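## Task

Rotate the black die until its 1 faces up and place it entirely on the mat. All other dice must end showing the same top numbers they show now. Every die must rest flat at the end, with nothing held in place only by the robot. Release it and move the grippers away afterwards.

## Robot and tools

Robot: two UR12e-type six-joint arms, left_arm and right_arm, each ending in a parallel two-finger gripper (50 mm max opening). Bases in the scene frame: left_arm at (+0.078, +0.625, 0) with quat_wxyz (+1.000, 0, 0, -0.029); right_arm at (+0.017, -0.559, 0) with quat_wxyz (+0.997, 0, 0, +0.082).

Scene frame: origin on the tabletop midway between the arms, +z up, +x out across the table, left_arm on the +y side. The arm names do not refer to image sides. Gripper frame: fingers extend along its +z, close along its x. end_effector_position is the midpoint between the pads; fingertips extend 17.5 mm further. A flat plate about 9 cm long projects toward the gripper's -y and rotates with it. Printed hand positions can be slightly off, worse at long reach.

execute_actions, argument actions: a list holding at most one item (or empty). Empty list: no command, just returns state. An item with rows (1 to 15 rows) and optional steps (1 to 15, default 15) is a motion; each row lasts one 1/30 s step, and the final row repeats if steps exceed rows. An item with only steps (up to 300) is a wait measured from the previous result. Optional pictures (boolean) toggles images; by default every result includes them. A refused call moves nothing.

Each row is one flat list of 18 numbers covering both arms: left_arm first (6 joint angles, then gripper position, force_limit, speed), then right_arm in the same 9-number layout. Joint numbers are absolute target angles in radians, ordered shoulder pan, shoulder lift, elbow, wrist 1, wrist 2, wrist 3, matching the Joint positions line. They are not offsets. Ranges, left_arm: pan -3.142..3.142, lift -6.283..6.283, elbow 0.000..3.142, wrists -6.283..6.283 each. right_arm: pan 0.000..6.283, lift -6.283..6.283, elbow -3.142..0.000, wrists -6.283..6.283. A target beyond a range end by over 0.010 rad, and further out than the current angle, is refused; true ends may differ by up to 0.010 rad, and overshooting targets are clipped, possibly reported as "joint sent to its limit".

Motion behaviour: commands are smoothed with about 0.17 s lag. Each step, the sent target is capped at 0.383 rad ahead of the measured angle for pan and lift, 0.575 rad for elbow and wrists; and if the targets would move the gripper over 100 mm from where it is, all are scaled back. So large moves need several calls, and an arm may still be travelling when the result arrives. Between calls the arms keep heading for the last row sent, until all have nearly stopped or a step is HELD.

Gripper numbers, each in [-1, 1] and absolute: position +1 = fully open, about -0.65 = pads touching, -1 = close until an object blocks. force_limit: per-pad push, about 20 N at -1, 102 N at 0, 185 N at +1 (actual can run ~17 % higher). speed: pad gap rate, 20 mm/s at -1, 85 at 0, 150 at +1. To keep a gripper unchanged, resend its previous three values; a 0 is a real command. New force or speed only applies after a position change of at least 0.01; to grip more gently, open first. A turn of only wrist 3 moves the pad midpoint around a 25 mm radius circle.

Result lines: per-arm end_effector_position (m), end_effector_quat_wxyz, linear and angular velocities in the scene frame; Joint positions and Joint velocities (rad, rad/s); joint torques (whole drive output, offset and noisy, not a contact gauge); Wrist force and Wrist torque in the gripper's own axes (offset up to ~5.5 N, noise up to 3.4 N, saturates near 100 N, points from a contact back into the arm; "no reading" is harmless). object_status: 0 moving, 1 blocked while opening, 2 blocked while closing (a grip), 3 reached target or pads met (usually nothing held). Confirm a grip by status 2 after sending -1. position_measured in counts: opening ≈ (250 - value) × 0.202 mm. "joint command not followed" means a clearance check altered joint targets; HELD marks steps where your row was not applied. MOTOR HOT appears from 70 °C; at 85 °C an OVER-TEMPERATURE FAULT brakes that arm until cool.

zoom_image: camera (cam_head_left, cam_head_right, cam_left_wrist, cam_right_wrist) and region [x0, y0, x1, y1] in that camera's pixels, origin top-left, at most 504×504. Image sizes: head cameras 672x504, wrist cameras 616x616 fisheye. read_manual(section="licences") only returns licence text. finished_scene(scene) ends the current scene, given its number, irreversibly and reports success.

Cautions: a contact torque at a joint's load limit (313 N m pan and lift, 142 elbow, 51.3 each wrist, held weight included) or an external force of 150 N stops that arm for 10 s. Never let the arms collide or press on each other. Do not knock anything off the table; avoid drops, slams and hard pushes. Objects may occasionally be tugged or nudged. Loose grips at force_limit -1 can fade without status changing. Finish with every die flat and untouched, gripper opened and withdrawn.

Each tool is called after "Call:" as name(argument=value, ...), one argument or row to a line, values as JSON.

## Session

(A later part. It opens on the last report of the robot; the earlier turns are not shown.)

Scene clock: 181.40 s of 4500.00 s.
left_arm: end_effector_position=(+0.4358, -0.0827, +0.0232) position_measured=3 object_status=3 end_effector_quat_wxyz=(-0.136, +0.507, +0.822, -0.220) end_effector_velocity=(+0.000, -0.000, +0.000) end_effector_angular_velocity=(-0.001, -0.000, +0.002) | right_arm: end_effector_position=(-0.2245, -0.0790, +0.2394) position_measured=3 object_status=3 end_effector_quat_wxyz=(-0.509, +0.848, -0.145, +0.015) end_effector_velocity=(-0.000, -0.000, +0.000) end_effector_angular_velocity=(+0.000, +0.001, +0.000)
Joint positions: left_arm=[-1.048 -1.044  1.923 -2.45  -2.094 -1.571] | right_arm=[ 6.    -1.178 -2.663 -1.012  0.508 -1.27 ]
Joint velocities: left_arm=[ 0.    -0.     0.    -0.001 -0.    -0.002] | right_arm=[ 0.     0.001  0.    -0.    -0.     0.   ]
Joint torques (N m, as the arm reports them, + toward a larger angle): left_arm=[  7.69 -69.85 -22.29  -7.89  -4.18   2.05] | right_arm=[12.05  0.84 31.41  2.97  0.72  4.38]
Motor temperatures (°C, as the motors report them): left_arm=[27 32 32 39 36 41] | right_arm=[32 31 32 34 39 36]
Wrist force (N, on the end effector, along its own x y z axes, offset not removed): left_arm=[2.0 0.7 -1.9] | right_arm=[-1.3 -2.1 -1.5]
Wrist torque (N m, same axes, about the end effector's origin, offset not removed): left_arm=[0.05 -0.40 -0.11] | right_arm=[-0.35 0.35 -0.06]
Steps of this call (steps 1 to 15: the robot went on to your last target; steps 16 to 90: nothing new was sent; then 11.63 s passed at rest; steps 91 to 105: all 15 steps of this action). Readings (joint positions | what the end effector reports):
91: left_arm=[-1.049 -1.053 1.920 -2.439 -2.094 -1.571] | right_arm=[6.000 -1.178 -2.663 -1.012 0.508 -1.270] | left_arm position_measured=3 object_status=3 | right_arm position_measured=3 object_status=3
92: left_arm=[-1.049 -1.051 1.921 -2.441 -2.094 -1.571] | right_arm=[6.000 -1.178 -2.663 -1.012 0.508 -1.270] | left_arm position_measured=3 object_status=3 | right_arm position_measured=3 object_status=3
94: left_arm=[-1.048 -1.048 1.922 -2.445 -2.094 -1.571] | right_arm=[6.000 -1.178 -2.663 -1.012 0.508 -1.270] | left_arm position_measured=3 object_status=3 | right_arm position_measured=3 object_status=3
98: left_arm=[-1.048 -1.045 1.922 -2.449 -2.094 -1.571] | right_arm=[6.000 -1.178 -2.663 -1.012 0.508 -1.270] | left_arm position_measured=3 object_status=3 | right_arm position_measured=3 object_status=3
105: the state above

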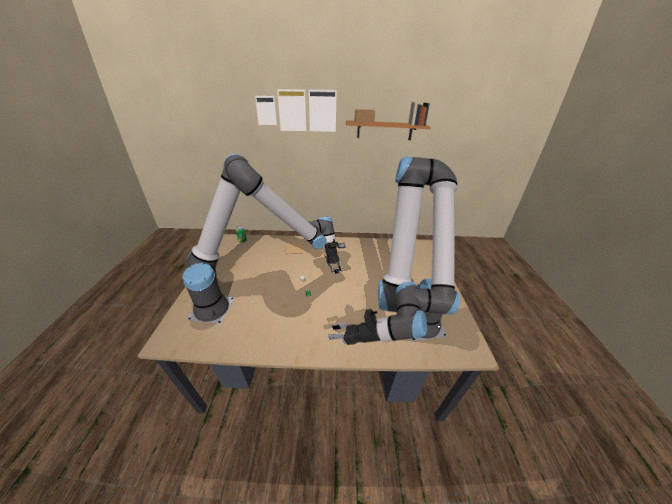

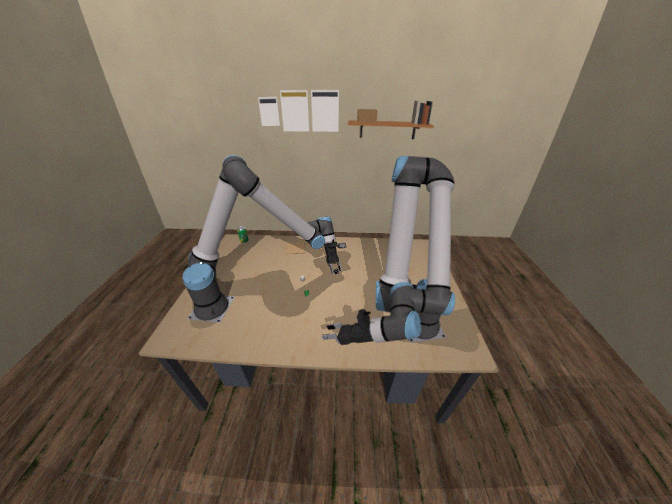

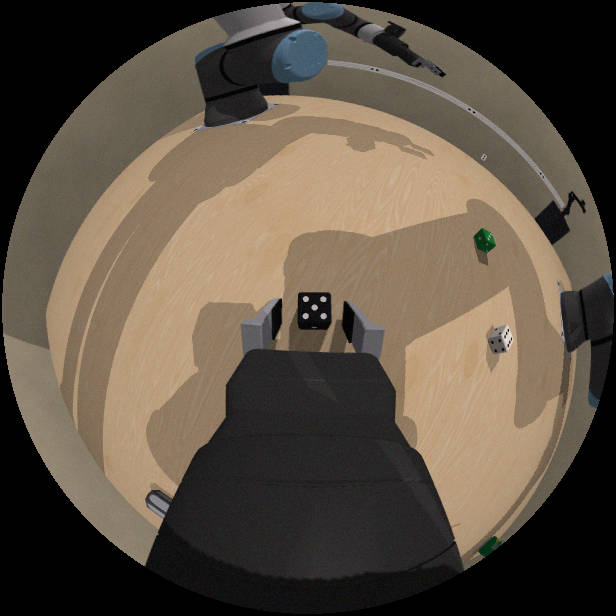

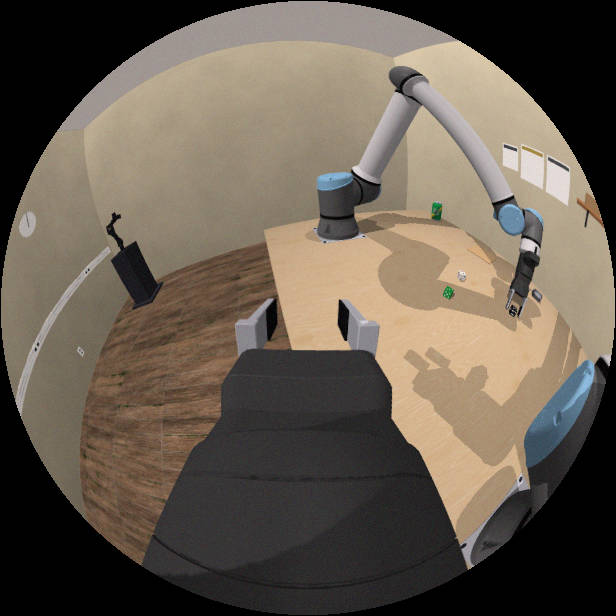

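Call:
execute_actions(
  actions=[
    {"rows": [[-1.048,-1.0437,1.9226,-2.4497,-2.094,-1.571,-1,-0.3,-0.4,6.0,-1.178,-2.663,-1.012,0.508,-1.27,1,0,0]], "steps": 15},
  ],
  pictures=false,
)

Call:
execute_actions(
  actions=[
    {"steps": 10},
  ],
)

Call:
zoom_image(
  camera="cam_left_wrist",
  region=[240, 270, 390, 370],
)

Call:
zoom_image(
  camera="cam_right_wrist",
  region=[495, 285, 545, 325],
)

Scene clock: 191.20 s of 4500.00 s.
left_arm: end_effector_position=(+0.4359, -0.0827, +0.0231) position_measured=134 object_status=0 end_effector_quat_wxyz=(-0.136, +0.507, +0.822, -0.220) end_effector_velocity=(-0.000, +0.000, +0.000) end_effector_angular_velocity=(+0.001, +0.000, +0.001) | right_arm: end_effector_position=(-0.2245, -0.0790, +0.2394) position_measured=3 object_status=3 end_effector_quat_wxyz=(-0.509, +0.848, -0.145, +0.015) end_effector_velocity=(+0.001, +0.000, -0.002) end_effector_angular_velocity=(-0.000, -0.004, -0.001)
Joint positions: left_arm=[-1.048 -1.044  1.923 -2.45  -2.094 -1.571] | right_arm=[ 6.    -1.178 -2.663 -1.012  0.508 -1.27 ]
Joint velocities: left_arm=[-0.    -0.001  0.001  0.     0.    -0.001] | right_arm=[-0.    -0.003 -0.001 -0.    -0.     0.001]
Joint torques (N m, as the arm reports them, + toward a larger angle): left_arm=[  8.44 -63.   -22.39  -8.71   1.84   2.2 ] | right_arm=[12.26 -2.64 31.93  3.26  1.04  4.41]
Motor temperatures (°C, as the motors report them): left_arm=[27 32 32 39 36 41] | right_arm=[32 31 32 34 39 36]
Wrist force (N, on the end effector, along its own x y z axes, offset not removed): left_arm=[1.4 -2.8 3.7] | right_arm=[0.4 -2.1 -1.8]
Wrist torque (N m, same axes, about the end effector's origin, offset not removed): left_arm=[-0.42 -0.25 -0.23] | right_arm=[-0.33 0.01 -0.02]
Steps of this call (steps 1 to 15: the robot went on to your last target; steps 16 to 90: nothing new was sent; then 6.30 s passed at rest; steps 91 to 105: all 15 steps of this action). Readings (joint positions | what the end effector reports):
91: left_arm=[-1.048 -1.044 1.923 -2.450 -2.094 -1.571] | right_arm=[6.000 -1.178 -2.663 -1.012 0.508 -1.270] | left_arm position_measured=7 object_status=0 | right_arm position_measured=3 object_status=3
92: left_arm=[-1.048 -1.044 1.923 -2.450 -2.094 -1.571] | right_arm=[6.000 -1.178 -2.663 -1.012 0.508 -1.270] | left_arm position_measured=17 object_status=0 | right_arm position_measured=3 object_status=3
94: left_arm=[-1.048 -1.044 1.923 -2.450 -2.094 -1.571] | right_arm=[6.000 -1.178 -2.663 -1.012 0.508 -1.270] | left_arm position_measured=37 object_status=0 | right_arm position_measured=3 object_status=3
98: left_arm=[-1.048 -1.044 1.923 -2.450 -2.094 -1.571] | right_arm=[6.000 -1.178 -2.663 -1.012 0.508 -1.270] | left_arm position_measured=76 object_status=0 | right_arm position_measured=3 object_status=3
105: the state above

Scene clock: 191.53 s of 4500.00 s.
left_arm: end_effector_position=(+0.4359, -0.0827, +0.0231) position_measured=134 object_status=2 end_effector_quat_wxyz=(-0.136, +0.507, +0.822, -0.220) end_effector_velocity=(+0.000, -0.001, +0.002) end_effector_angular_velocity=(-0.002, -0.002, -0.000) | right_arm: end_effector_position=(-0.2245, -0.0790, +0.2394) position_measured=3 object_status=3 end_effector_quat_wxyz=(-0.509, +0.848, -0.145, +0.015) end_effector_velocity=(-0.000, -0.000, +0.000) end_effector_angular_velocity=(-0.000, +0.001, +0.000)
Joint positions: left_arm=[-1.048 -1.044  1.923 -2.45  -2.094 -1.571] | right_arm=[ 6.    -1.178 -2.663 -1.012  0.508 -1.27 ]
Joint velocities: left_arm=[ 0.    -0.002 -0.001 -0.     0.     0.   ] | right_arm=[ 0.     0.001  0.    -0.     0.     0.   ]
Joint torques (N m, as the arm reports them, + toward a larger angle): left_arm=[ 10.04 -67.09 -21.95  -8.45   1.9    2.62] | right_arm=[16.26  1.46 30.48  2.58  0.67  3.98]
Motor temperatures (°C, as the motors report them): left_arm=[27 32 32 39 36 41] | right_arm=[32 31 32 34 39 36]
Wrist force (N, on the end effector, along its own x y z axes, offset not removed): left_arm=[-0.4 -5.3 -4.2] | right_arm=[0.8 -0.5 -3.0]
Wrist torque (N m, same axes, about the end effector's origin, offset not removed): left_arm=[-0.98 0.20 0.23] | right_arm=[-0.15 0.00 -0.11]
Steps of this call (steps 1 to 10: the robot went on to your last target). Readings (joint positions | what the end effector reports):
1: left_arm=[-1.048 -1.044 1.923 -2.450 -2.094 -1.571] | right_arm=[6.000 -1.178 -2.663 -1.012 0.508 -1.270] | left_arm position_measured=134 object_status=0 | right_arm position_measured=3 object_status=3
2: left_arm=[-1.048 -1.044 1.923 -2.450 -2.094 -1.571] | right_arm=[6.000 -1.178 -2.663 -1.012 0.508 -1.270] | left_arm position_measured=134 object_status=0 | right_arm position_measured=3 object_status=3
4: left_arm=[-1.048 -1.044 1.923 -2.450 -2.094 -1.571] | right_arm=[6.000 -1.178 -2.663 -1.012 0.508 -1.270] | left_arm position_measured=134 object_status=0 | right_arm position_measured=3 object_status=3
8: left_arm=[-1.048 -1.044 1.923 -2.450 -2.094 -1.571] | right_arm=[6.000 -1.178 -2.663 -1.012 0.508 -1.270] | left_arm position_measured=134 object_status=2 | right_arm position_measured=3 object_status=3
10: the state above

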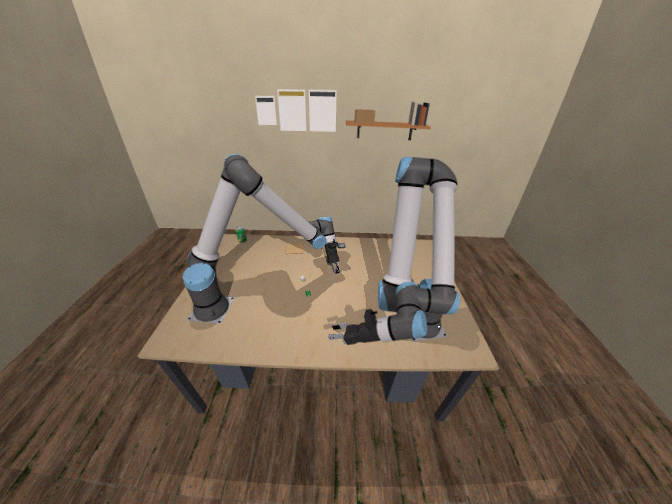

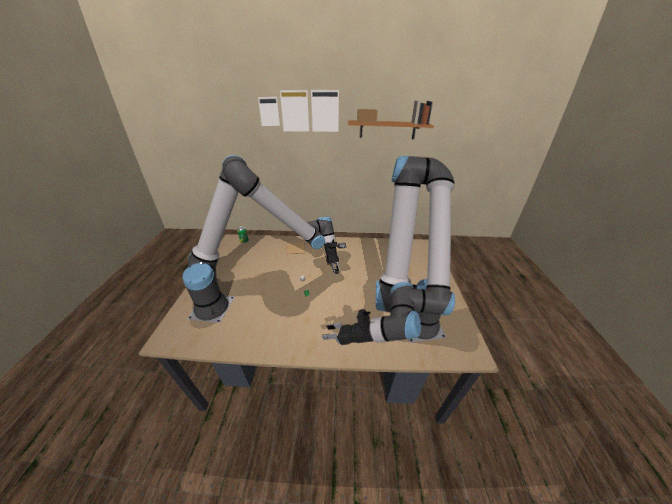

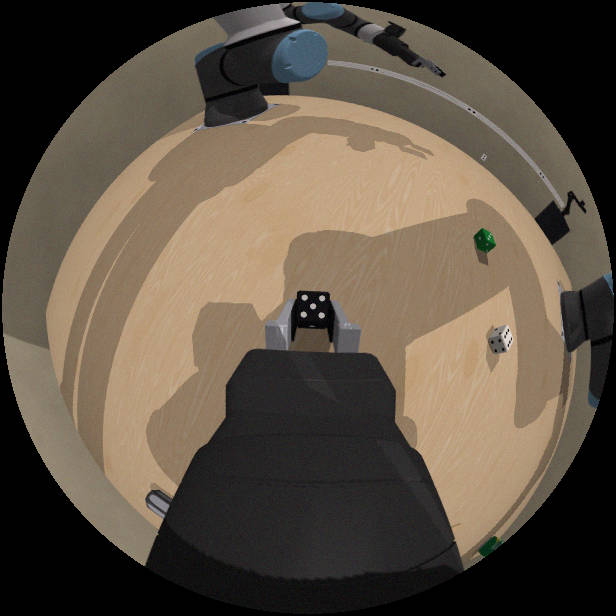

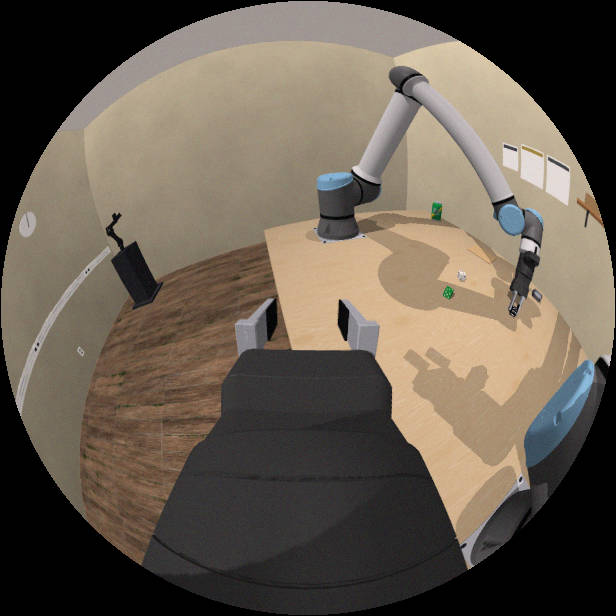

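Region (240, 270, 390, 370) of cam_left_wrist's 616x616 image, scaled by 3.360, with more detail than that image has.

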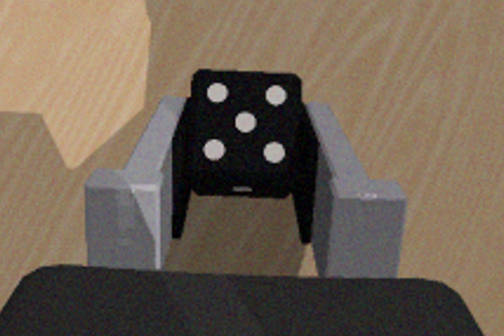

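Region (495, 285, 545, 325) of cam_right_wrist's 616x616 image, scaled by 10.080, with more detail than that image has; it fills the top 403 rows of this view, and the rest is white.

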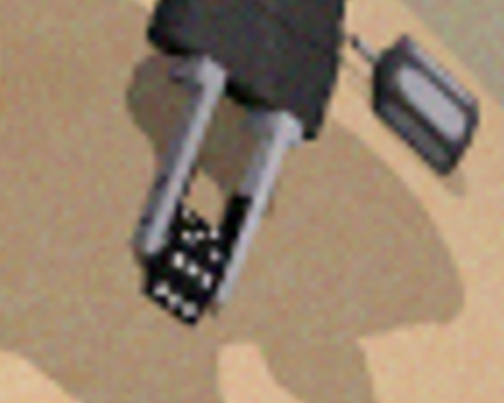

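Call:
execute_actions(
  actions=[
    {"rows": [[-1.048,-1.06,1.919,-2.43,-2.094,-1.571,-1,-0.3,-0.4,6.0,-1.178,-2.663,-1.012,0.508,-1.27,1,0,0],[-1.048,-1.085,1.913,-2.399,-2.094,-1.571,-1,-0.3,-0.4,6.0,-1.178,-2.663,-1.012,0.508,-1.27,1,0,0],[-1.048,-1.12,1.905,-2.356,-2.094,-1.571,-1,-0.3,-0.4,6.0,-1.178,-2.663,-1.012,0.508,-1.27,1,0,0],[-1.048,-1.155,1.897,-2.313,-2.094,-1.571,-1,-0.3,-0.4,6.0,-1.178,-2.663,-1.012,0.508,-1.27,1,0,0],[-1.048,-1.19,1.89,-2.271,-2.094,-1.571,-1,-0.3,-0.4,6.0,-1.178,-2.663,-1.012,0.508,-1.27,1,0,0]], "steps": 12},
  ],
  pictures=false,
)

Call:
execute_actions(
  actions=[
    {"rows": [[-1.1455,-1.4956,2.2513,-2.3265,-0.5236,-1.571,-1,-0.3,-0.4,6.0,-1.178,-2.663,-1.012,0.508,-1.27,1,0,0]], "steps": 15},
  ],
  pictures=false,
)

Call:
execute_actions(
  actions=[
    {"steps": 30},
  ],
  pictures=false,
)

Call:
execute_actions(
  actions=[
    {"rows": [[-1.1455,-1.2769,2.3267,-2.6206,-0.5236,-1.571,-1,-0.3,-0.4,6.0,-1.178,-2.663,-1.012,0.508,-1.27,1,0,0]], "steps": 15},
  ],
  pictures=false,
)

Call:
execute_actions(
  actions=[
    {"steps": 12},
  ],
)

Scene clock: 224.40 s of 4500.00 s.
left_arm: end_effector_position=(+0.4329, -0.0768, +0.1267) position_measured=134 object_status=2 end_effector_quat_wxyz=(-0.136, +0.507, +0.822, -0.220) end_effector_velocity=(-0.008, +0.015, +0.080) end_effector_angular_velocity=(+0.008, +0.004, -0.003) | right_arm: end_effector_position=(-0.2245, -0.0790, +0.2394) position_measured=3 object_status=3 end_effector_quat_wxyz=(-0.509, +0.848, -0.145, +0.015) end_effector_velocity=(+0.000, -0.000, +0.000) end_effector_angular_velocity=(+0.000, +0.002, -0.000)
Joint positions: left_arm=[-1.048 -1.18   1.892 -2.284 -2.094 -1.571] | right_arm=[ 6.    -1.178 -2.663 -1.012  0.508 -1.27 ]
Joint velocities: left_arm=[-0.    -0.11  -0.018  0.138 -0.     0.003] | right_arm=[-0.     0.001 -0.     0.    -0.     0.001]
Joint torques (N m, as the arm reports them, + toward a larger angle): left_arm=[  4.03 -68.89 -53.75  -2.48   0.23   1.86] | right_arm=[15.08 -2.38 31.3   3.    0.73  4.25]
Motor temperatures (°C, as the motors report them): left_arm=[27 32 32 39 36 41] | right_arm=[32 31 32 34 39 36]
Wrist force (N, on the end effector, along its own x y z axes, offset not removed): left_arm=[3.5 -2.5 -2.5] | right_arm=[1.9 0.8 -2.4]
Wrist torque (N m, same axes, about the end effector's origin, offset not removed): left_arm=[-0.51 -0.57 -0.06] | right_arm=[0.18 -0.21 -0.13]
Steps of this call (steps 1 to 15: the robot went on to your last target; steps 16 to 90: nothing new was sent; then 29.47 s passed at rest; steps 91 to 102: all 12 steps of this action). Readings (joint positions | what the end effector reports):
91: left_arm=[-1.048 -1.044 1.923 -2.450 -2.094 -1.571] | right_arm=[6.000 -1.178 -2.663 -1.012 0.508 -1.270] | left_arm position_measured=134 object_status=2 | right_arm position_measured=3 object_status=3
92: left_arm=[-1.048 -1.047 1.922 -2.446 -2.094 -1.571] | right_arm=[6.000 -1.178 -2.663 -1.012 0.508 -1.270] | left_arm position_measured=134 object_status=2 | right_arm position_measured=3 object_status=3
94: left_arm=[-1.048 -1.066 1.917 -2.423 -2.094 -1.571] | right_arm=[6.000 -1.178 -2.663 -1.012 0.508 -1.270] | left_arm position_measured=134 object_status=2 | right_arm position_measured=3 object_status=3
98: left_arm=[-1.048 -1.148 1.898 -2.324 -2.094 -1.571] | right_arm=[6.000 -1.178 -2.663 -1.012 0.508 -1.270] | left_arm position_measured=134 object_status=2 | right_arm position_measured=3 object_status=3
102: the state above

Scene clock: 224.90 s of 4500.00 s.
left_arm: end_effector_position=(+0.5036, +0.1296, +0.1024) position_measured=134 object_status=2 end_effector_quat_wxyz=(+0.058, +0.557, +0.824, +0.083) end_effector_velocity=(+0.417, +0.335, +0.067) end_effector_angular_velocity=(+0.703, -1.723, -0.067) | right_arm: end_effector_position=(-0.2245, -0.0790, +0.2394) position_measured=3 object_status=3 end_effector_quat_wxyz=(-0.509, +0.848, -0.145, +0.015) end_effector_velocity=(-0.000, -0.000, -0.000) end_effector_angular_velocity=(-0.000, -0.001, +0.001)
Joint positions: left_arm=[-1.131 -1.444  2.19  -2.319 -1.367 -1.571] | right_arm=[ 6.    -1.178 -2.663 -1.012  0.508 -1.27 ]
Joint velocities: left_arm=[-0.071 -0.248  0.291 -0.034  1.861  0.   ] | right_arm=[ 0.    -0.001  0.     0.     0.    -0.   ]
Joint torques (N m, as the arm reports them, + toward a larger angle): left_arm=[ -9.19 -57.12 -32.    -9.45   7.94   2.38] | right_arm=[18.44 -0.7  33.12  3.32  0.87  4.62]
Motor temperatures (°C, as the motors report them): left_arm=[27 32 32 39 36 41] | right_arm=[32 31 32 34 39 36]
Wrist force (N, on the end effector, along its own x y z axes, offset not removed): left_arm=[-1.1 -4.2 -3.6] | right_arm=[2.9 -1.6 -3.7]
Wrist torque (N m, same axes, about the end effector's origin, offset not removed): left_arm=[-0.94 0.53 -0.03] | right_arm=[-0.39 -0.42 -0.13]
Steps of this call (steps 1 to 15: all 15 steps of this action). Readings (joint positions | what the end effector reports):
1: left_arm=[-1.048 -1.183 1.892 -2.280 -2.094 -1.571] | right_arm=[6.000 -1.178 -2.663 -1.012 0.508 -1.270] | left_arm position_measured=134 object_status=2 | right_arm position_measured=3 object_status=3
2: left_arm=[-1.054 -1.193 1.899 -2.282 -2.085 -1.571] | right_arm=[6.000 -1.178 -2.663 -1.012 0.508 -1.270] | left_arm position_measured=134 object_status=2 | right_arm position_measured=3 object_status=3
4: left_arm=[-1.073 -1.247 1.957 -2.291 -2.013 -1.571] | right_arm=[6.000 -1.178 -2.663 -1.012 0.508 -1.270] | left_arm position_measured=134 object_status=2 | right_arm position_measured=3 object_status=3
8: left_arm=[-1.102 -1.345 2.073 -2.305 -1.796 -1.571] | right_arm=[6.000 -1.178 -2.663 -1.012 0.508 -1.270] | left_arm position_measured=134 object_status=2 | right_arm position_measured=3 object_status=3
15: the state above

Scene clock: 225.90 s of 4500.00 s.
left_arm: end_effector_position=(+0.6799, +0.2328, +0.2282) position_measured=134 object_status=2 end_effector_quat_wxyz=(+0.283, +0.490, +0.714, +0.412) end_effector_velocity=(+0.001, -0.000, +0.000) end_effector_angular_velocity=(+0.001, -0.003, +0.000) | right_arm: end_effector_position=(-0.2245, -0.0790, +0.2394) position_measured=3 object_status=3 end_effector_quat_wxyz=(-0.509, +0.848, -0.145, +0.015) end_effector_velocity=(-0.000, +0.000, +0.000) end_effector_angular_velocity=(+0.000, +0.000, +0.000)
Joint positions: left_arm=[-1.146 -1.496  2.251 -2.326 -0.524 -1.571] | right_arm=[ 6.    -1.178 -2.663 -1.012  0.508 -1.27 ]
Joint velocities: left_arm=[-0.     0.002 -0.001  0.001  0.003 -0.001] | right_arm=[-0.    -0.     0.001 -0.001 -0.    -0.   ]
Joint torques (N m, as the arm reports them, + toward a larger angle): left_arm=[ -8.12 -52.99 -27.08  -8.83   6.44   2.22] | right_arm=[10.93 -3.77 33.08  3.11  0.73  4.43]
Motor temperatures (°C, as the motors report them): left_arm=[27 32 32 39 36 41] | right_arm=[32 31 32 34 39 36]
Wrist force (N, on the end effector, along its own x y z axes, offset not removed): left_arm=[-2.5 -1.3 1.4] | right_arm=[1.7 0.5 -2.1]
Wrist torque (N m, same axes, about the end effector's origin, offset not removed): left_arm=[-0.18 0.45 0.13] | right_arm=[0.20 -0.23 -0.13]
Steps of this call (steps 1 to 30: the robot went on to your last target). Readings (joint positions | what the end effector reports):
1: left_arm=[-1.133 -1.451 2.199 -2.320 -1.304 -1.571] | right_arm=[6.000 -1.178 -2.663 -1.012 0.508 -1.270] | left_arm position_measured=134 object_status=2 | right_arm position_measured=3 object_status=3
2: left_arm=[-1.135 -1.458 2.206 -2.321 -1.242 -1.571] | right_arm=[6.000 -1.178 -2.663 -1.012 0.508 -1.270] | left_arm position_measured=134 object_status=2 | right_arm position_measured=3 object_status=3
4: left_arm=[-1.138 -1.468 2.218 -2.323 -1.116 -1.571] | right_arm=[6.000 -1.178 -2.663 -1.012 0.508 -1.270] | left_arm position_measured=134 object_status=2 | right_arm position_measured=3 object_status=3
8: left_arm=[-1.141 -1.481 2.234 -2.325 -0.867 -1.571] | right_arm=[6.000 -1.178 -2.663 -1.012 0.508 -1.270] | left_arm position_measured=134 object_status=2 | right_arm position_measured=3 object_status=3
30: the state above

Scene clock: 226.40 s of 4500.00 s.
left_arm: end_effector_position=(+0.6799, +0.2328, +0.1019) position_measured=134 object_status=2 end_effector_quat_wxyz=(+0.283, +0.490, +0.714, +0.412) end_effector_velocity=(-0.000, +0.000, -0.019) end_effector_angular_velocity=(-0.008, -0.002, +0.000) | right_arm: end_effector_position=(-0.2245, -0.0790, +0.2394) position_measured=3 object_status=3 end_effector_quat_wxyz=(-0.509, +0.848, -0.145, +0.015) end_effector_velocity=(+0.001, -0.000, -0.001) end_effector_angular_velocity=(-0.001, -0.003, +0.000)
Joint positions: left_arm=[-1.146 -1.281  2.326 -2.615 -0.524 -1.571] | right_arm=[ 6.    -1.178 -2.663 -1.012  0.508 -1.27 ]
Joint velocities: left_arm=[-0.     0.036  0.011 -0.055 -0.001 -0.   ] | right_arm=[-0.    -0.001 -0.001 -0.     0.    -0.001]
Joint torques (N m, as the arm reports them, + toward a larger angle): left_arm=[ -1.03 -46.4  -15.87  -7.86  -0.56   2.4 ] | right_arm=[15.02 -2.45 32.16  2.9   0.29  4.58]
Motor temperatures (°C, as the motors report them): left_arm=[27 32 32 39 36 41] | right_arm=[32 31 32 34 39 36]
Wrist force (N, on the end effector, along its own x y z axes, offset not removed): left_arm=[-0.5 -10.1 0.8] | right_arm=[1.5 -1.2 -3.0]
Wrist torque (N m, same axes, about the end effector's origin, offset not removed): left_arm=[-1.62 0.04 0.00] | right_arm=[-0.17 -0.15 -0.14]
Steps of this call (steps 1 to 15: all 15 steps of this action). Readings (joint positions | what the end effector reports):
1: left_arm=[-1.146 -1.495 2.252 -2.327 -0.524 -1.571] | right_arm=[6.000 -1.178 -2.663 -1.012 0.508 -1.270] | left_arm position_measured=134 object_status=2 | right_arm position_measured=3 object_status=3
2: left_arm=[-1.146 -1.488 2.258 -2.335 -0.524 -1.571] | right_arm=[6.000 -1.178 -2.663 -1.012 0.508 -1.270] | left_arm position_measured=134 object_status=2 | right_arm position_measured=3 object_status=3
4: left_arm=[-1.146 -1.431 2.283 -2.404 -0.524 -1.571] | right_arm=[6.000 -1.178 -2.663 -1.012 0.508 -1.270] | left_arm position_measured=134 object_status=2 | right_arm position_measured=3 object_status=3
8: left_arm=[-1.146 -1.319 2.315 -2.559 -0.524 -1.571] | right_arm=[6.000 -1.178 -2.663 -1.012 0.508 -1.270] | left_arm position_measured=134 object_status=2 | right_arm position_measured=3 object_status=3
15: the state above

Scene clock: 226.80 s of 4500.00 s.
left_arm: end_effector_position=(+0.6799, +0.2328, +0.1000) position_measured=134 object_status=2 end_effector_quat_wxyz=(+0.283, +0.490, +0.714, +0.412) end_effector_velocity=(+0.000, -0.000, -0.000) end_effector_angular_velocity=(-0.000, -0.000, -0.000) | right_arm: end_effector_position=(-0.2245, -0.0790, +0.2394) position_measured=3 object_status=3 end_effector_quat_wxyz=(-0.509, +0.848, -0.145, +0.015) end_effector_velocity=(+0.000, +0.000, -0.000) end_effector_angular_velocity=(+0.000, -0.002, +0.000)
Joint positions: left_arm=[-1.146 -1.277  2.327 -2.621 -0.524 -1.571] | right_arm=[ 6.    -1.178 -2.663 -1.012  0.508 -1.27 ]
Joint velocities: left_arm=[-0.     0.001 -0.001 -0.001 -0.     0.   ] | right_arm=[ 0.    -0.001 -0.    -0.001 -0.     0.   ]
Joint torques (N m, as the arm reports them, + toward a larger angle): left_arm=[  5.51 -43.66 -15.93  -8.33  -0.99   2.12] | right_arm=[12.45 -2.27 32.78  3.43  0.77  4.34]
Motor temperatures (°C, as the motors report them): left_arm=[27 32 32 39 36 41] | right_arm=[32 31 32 34 39 36]
Wrist force (N, on the end effector, along its own x y z axes, offset not removed): left_arm=[-1.0 -1.5 -4.3] | right_arm=[1.9 -0.4 -3.0]
Wrist torque (N m, same axes, about the end effector's origin, offset not removed): left_arm=[-0.49 0.27 0.06] | right_arm=[-0.13 -0.27 -0.12]
Steps of this call (steps 1 to 12: the robot went on to your last target). Readings (joint positions | what the end effector reports):
1: left_arm=[-1.146 -1.279 2.326 -2.617 -0.524 -1.571] | right_arm=[6.000 -1.178 -2.663 -1.012 0.508 -1.270] | left_arm position_measured=134 object_status=2 | right_arm position_measured=3 object_status=3
2: left_arm=[-1.146 -1.279 2.326 -2.618 -0.524 -1.571] | right_arm=[6.000 -1.178 -2.663 -1.012 0.508 -1.270] | left_arm position_measured=134 object_status=2 | right_arm position_measured=3 object_status=3
4: left_arm=[-1.146 -1.278 2.326 -2.619 -0.524 -1.571] | right_arm=[6.000 -1.178 -2.663 -1.012 0.508 -1.270] | left_arm position_measured=134 object_status=2 | right_arm position_measured=3 object_status=3
8: left_arm=[-1.146 -1.277 2.327 -2.620 -0.524 -1.571] | right_arm=[6.000 -1.178 -2.663 -1.012 0.508 -1.270] | left_arm position_measured=134 object_status=2 | right_arm position_measured=3 object_status=3
12: the state above

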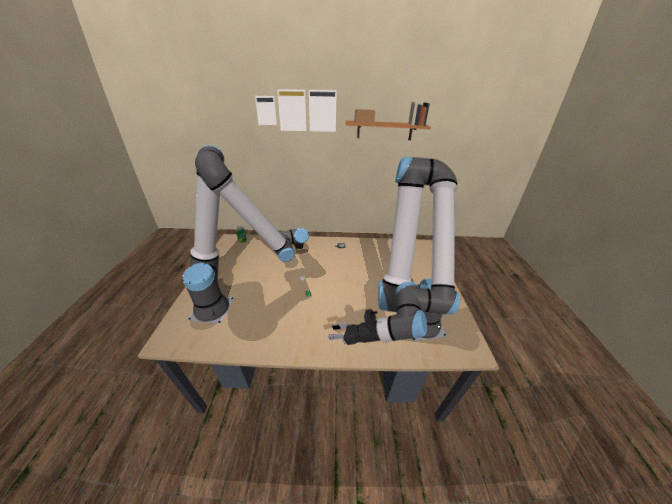

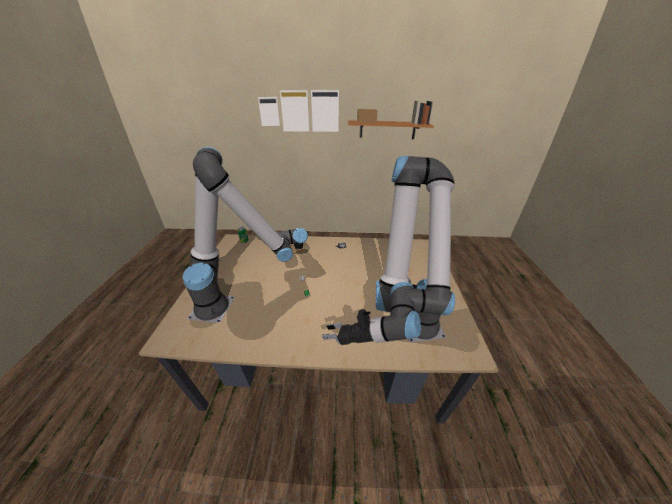

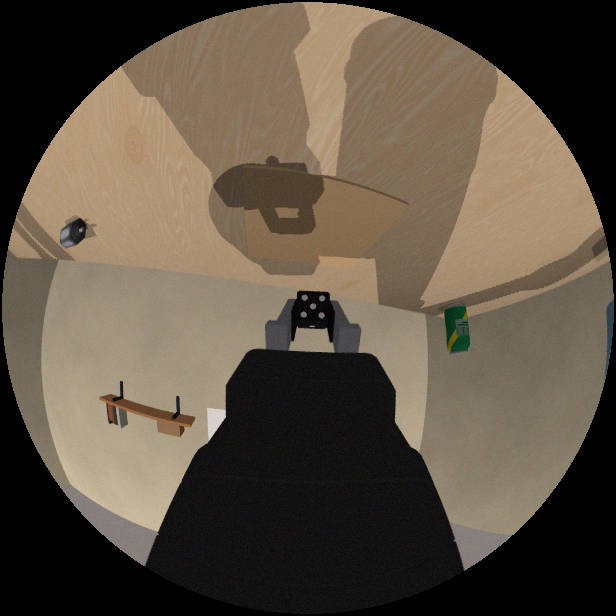

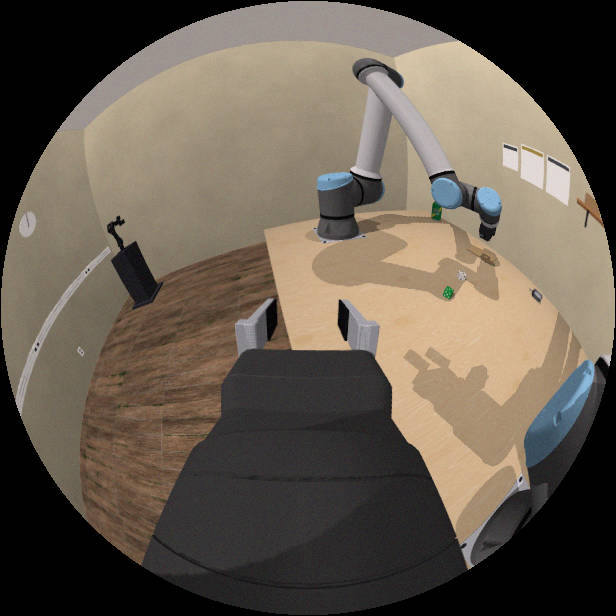

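Call:
zoom_image(
  camera="cam_left_wrist",
  region=[200, 140, 430, 340],
)

Region (200, 140, 430, 340) of cam_left_wrist's 616x616 image, scaled by 2.191, with more detail than that image has; it fills the top 438 rows of this view, and the rest is white.

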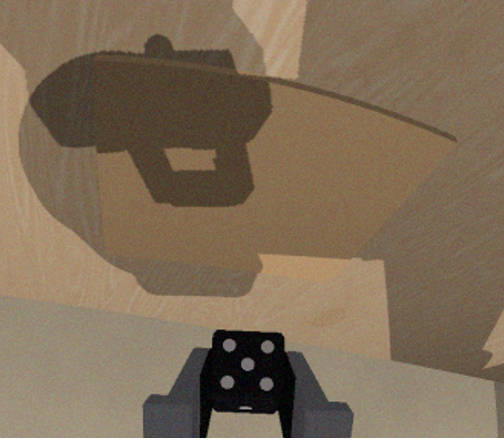

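Call:
execute_actions(
  actions=[
    {"rows": [[-1.1455,-1.25,2.330,-2.651,-0.5236,-1.571,-1,-0.3,-0.4,6.0,-1.178,-2.663,-1.012,0.508,-1.27,1,0,0],[-1.1455,-1.22,2.334,-2.685,-0.5236,-1.571,-1,-0.3,-0.4,6.0,-1.178,-2.663,-1.012,0.508,-1.27,1,0,0],[-1.1455,-1.19,2.337,-2.718,-0.5236,-1.571,-1,-0.3,-0.4,6.0,-1.178,-2.663,-1.012,0.508,-1.27,1,0,0],[-1.1455,-1.16,2.340,-2.751,-0.5236,-1.571,-1,-0.3,-0.4,6.0,-1.178,-2.663,-1.012,0.508,-1.27,1,0,0],[-1.1455,-1.134,2.342,-2.779,-0.5236,-1.571,-1,-0.3,-0.4,6.0,-1.178,-2.663,-1.012,0.508,-1.27,1,0,0]], "steps": 15},
  ],
  pictures=false,
)

Call:
execute_actions(
  actions=[
    {"steps": 12},
  ],
)

Call:
zoom_image(
  camera="cam_left_wrist",
  region=[230, 230, 400, 350],
)

Call:
zoom_image(
  camera="cam_right_wrist",
  region=[450, 215, 530, 280],
)

Scene clock: 246.07 s of 4500.00 s.
left_arm: end_effector_position=(+0.6800, +0.2327, +0.0316) position_measured=134 object_status=2 end_effector_quat_wxyz=(+0.283, +0.490, +0.714, +0.412) end_effector_velocity=(-0.000, +0.001, -0.016) end_effector_angular_velocity=(+0.003, +0.001, -0.001) | right_arm: end_effector_position=(-0.2245, -0.0790, +0.2394) position_measured=3 object_status=3 end_effector_quat_wxyz=(-0.509, +0.848, -0.145, +0.015) end_effector_velocity=(-0.000, +0.000, +0.000) end_effector_angular_velocity=(+0.000, +0.000, -0.000)
Joint positions: left_arm=[-1.145 -1.137  2.342 -2.776 -0.524 -1.571] | right_arm=[ 6.    -1.178 -2.663 -1.012  0.508 -1.27 ]
Joint velocities: left_arm=[-0.     0.033  0.004 -0.035  0.     0.001] | right_arm=[-0. -0.  0. -0. -0. -0.]
Joint torques (N m, as the arm reports them, + toward a larger angle): left_arm=[ -1.71 -50.05 -10.99  -8.51   1.11   1.85] | right_arm=[14.19 -4.58 32.74  2.87  0.9   3.73]
Motor temperatures (°C, as the motors report them): left_arm=[27 32 32 39 36 41] | right_arm=[32 31 32 34 39 36]
Wrist force (N, on the end effector, along its own x y z axes, offset not removed): left_arm=[0.4 -3.9 -1.6] | right_arm=[0.9 -0.5 -2.8]
Wrist torque (N m, same axes, about the end effector's origin, offset not removed): left_arm=[-0.91 0.03 -0.07] | right_arm=[-0.06 -0.03 -0.02]
Steps of this call (steps 1 to 15: the robot went on to your last target; steps 16 to 90: nothing new was sent; then 15.77 s passed at rest; steps 91 to 105: all 15 steps of this action). Readings (joint positions | what the end effector reports):
91: left_arm=[-1.145 -1.277 2.327 -2.621 -0.524 -1.571] | right_arm=[6.000 -1.178 -2.663 -1.012 0.508 -1.270] | left_arm position_measured=134 object_status=2 | right_arm position_measured=3 object_status=3
92: left_arm=[-1.145 -1.272 2.327 -2.626 -0.524 -1.571] | right_arm=[6.000 -1.178 -2.663 -1.012 0.508 -1.270] | left_arm position_measured=134 object_status=2 | right_arm position_measured=3 object_status=3
94: left_arm=[-1.145 -1.248 2.331 -2.653 -0.524 -1.571] | right_arm=[6.000 -1.178 -2.663 -1.012 0.508 -1.270] | left_arm position_measured=134 object_status=2 | right_arm position_measured=3 object_status=3
98: left_arm=[-1.145 -1.171 2.339 -2.738 -0.524 -1.571] | right_arm=[6.000 -1.178 -2.663 -1.012 0.508 -1.270] | left_arm position_measured=134 object_status=2 | right_arm position_measured=3 object_status=3
105: the state above

Scene clock: 246.47 s of 4500.00 s.
left_arm: end_effector_position=(+0.6799, +0.2328, +0.0301) position_measured=134 object_status=2 end_effector_quat_wxyz=(+0.283, +0.490, +0.714, +0.412) end_effector_velocity=(-0.000, +0.000, +0.000) end_effector_angular_velocity=(+0.001, +0.000, -0.001) | right_arm: end_effector_position=(-0.2245, -0.0790, +0.2394) position_measured=3 object_status=3 end_effector_quat_wxyz=(-0.509, +0.848, -0.145, +0.015) end_effector_velocity=(-0.000, +0.000, +0.001) end_effector_angular_velocity=(-0.000, +0.002, +0.000)
Joint positions: left_arm=[-1.145 -1.134  2.342 -2.779 -0.524 -1.571] | right_arm=[ 6.    -1.178 -2.663 -1.012  0.508 -1.27 ]
Joint velocities: left_arm=[ 0.    -0.001  0.     0.    -0.     0.001] | right_arm=[ 0.     0.001  0.001  0.     0.    -0.001]
Joint torques (N m, as the arm reports them, + toward a larger angle): left_arm=[ -5.09 -49.03 -10.16  -7.82   3.02   2.29] | right_arm=[13.99 -3.12 33.7   3.46  0.26  4.24]
Motor temperatures (°C, as the motors report them): left_arm=[27 32 32 39 36 41] | right_arm=[32 31 32 34 39 36]
Wrist force (N, on the end effector, along its own x y z axes, offset not removed): left_arm=[1.0 4.4 -1.3] | right_arm=[1.4 -0.6 -3.4]
Wrist torque (N m, same axes, about the end effector's origin, offset not removed): left_arm=[0.78 -0.02 0.02] | right_arm=[-0.14 -0.14 -0.13]
Steps of this call (steps 1 to 12: the robot went on to your last target). Readings (joint positions | what the end effector reports):
1: left_arm=[-1.145 -1.136 2.342 -2.777 -0.524 -1.571] | right_arm=[6.000 -1.178 -2.663 -1.012 0.508 -1.270] | left_arm position_measured=134 object_status=2 | right_arm position_measured=3 object_status=3
2: left_arm=[-1.145 -1.136 2.342 -2.777 -0.524 -1.571] | right_arm=[6.000 -1.178 -2.663 -1.012 0.508 -1.270] | left_arm position_measured=134 object_status=2 | right_arm position_measured=3 object_status=3
4: left_arm=[-1.145 -1.135 2.342 -2.778 -0.524 -1.571] | right_arm=[6.000 -1.178 -2.663 -1.012 0.508 -1.270] | left_arm position_measured=134 object_status=2 | right_arm position_measured=3 object_status=3
8: left_arm=[-1.145 -1.134 2.342 -2.779 -0.524 -1.571] | right_arm=[6.000 -1.178 -2.663 -1.012 0.508 -1.270] | left_arm position_measured=134 object_status=2 | right_arm position_measured=3 object_status=3
12: the state above

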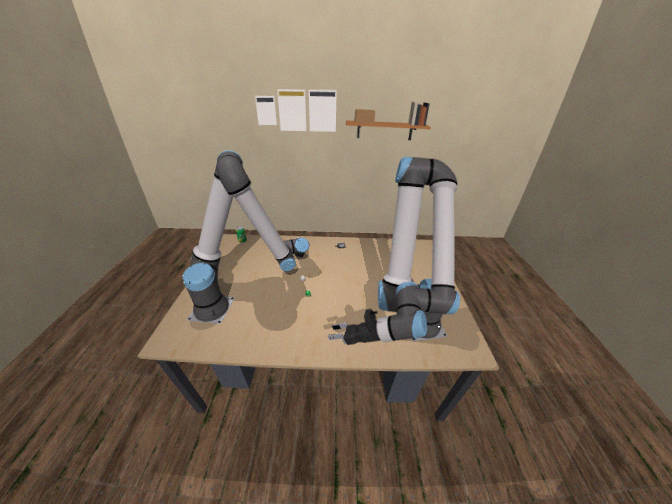

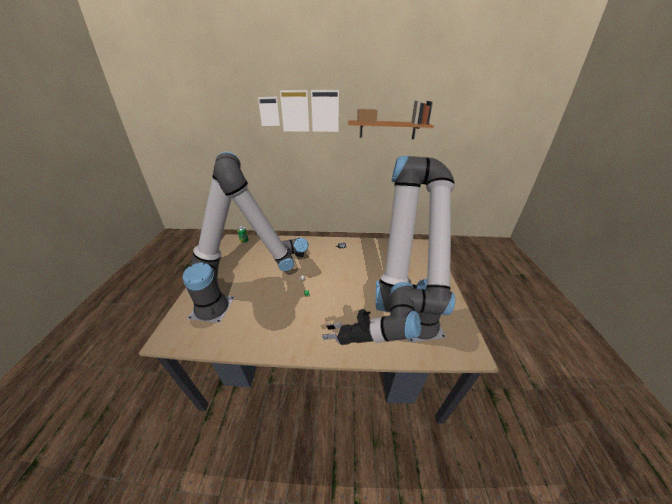

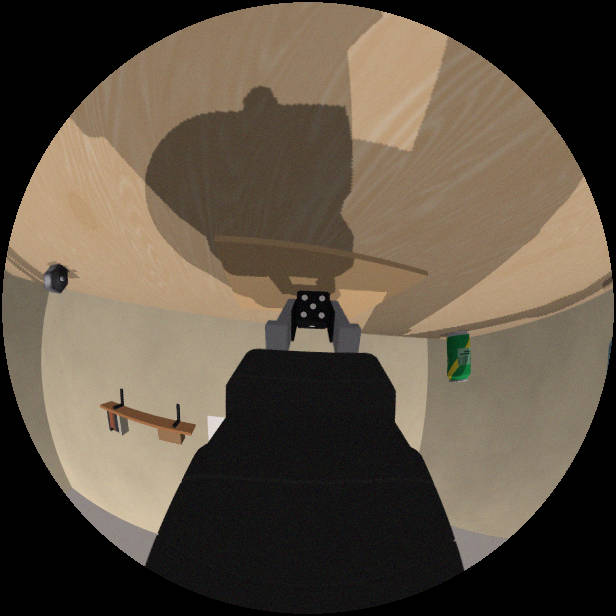

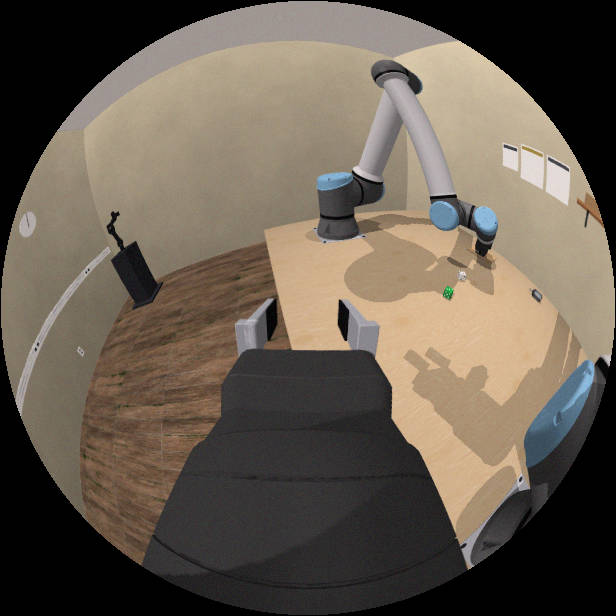

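Region (230, 230, 400, 350) of cam_left_wrist's 616x616 image, scaled by 2.965, with more detail than that image has; it fills the top 356 rows of this view, and the rest is white.

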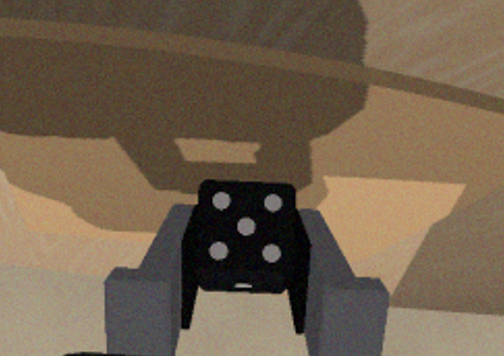

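Region (450, 215, 530, 280) of cam_right_wrist's 616x616 image, scaled by 6.300, with more detail than that image has; it fills the top 410 rows of this view, and the rest is white.

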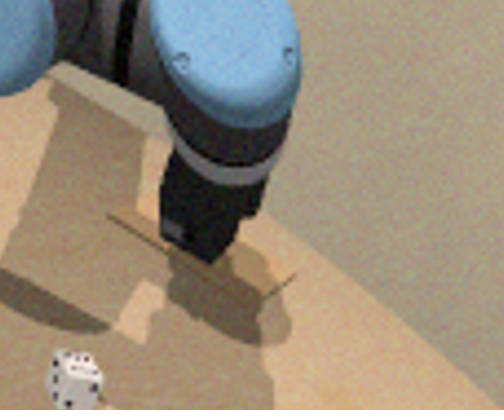

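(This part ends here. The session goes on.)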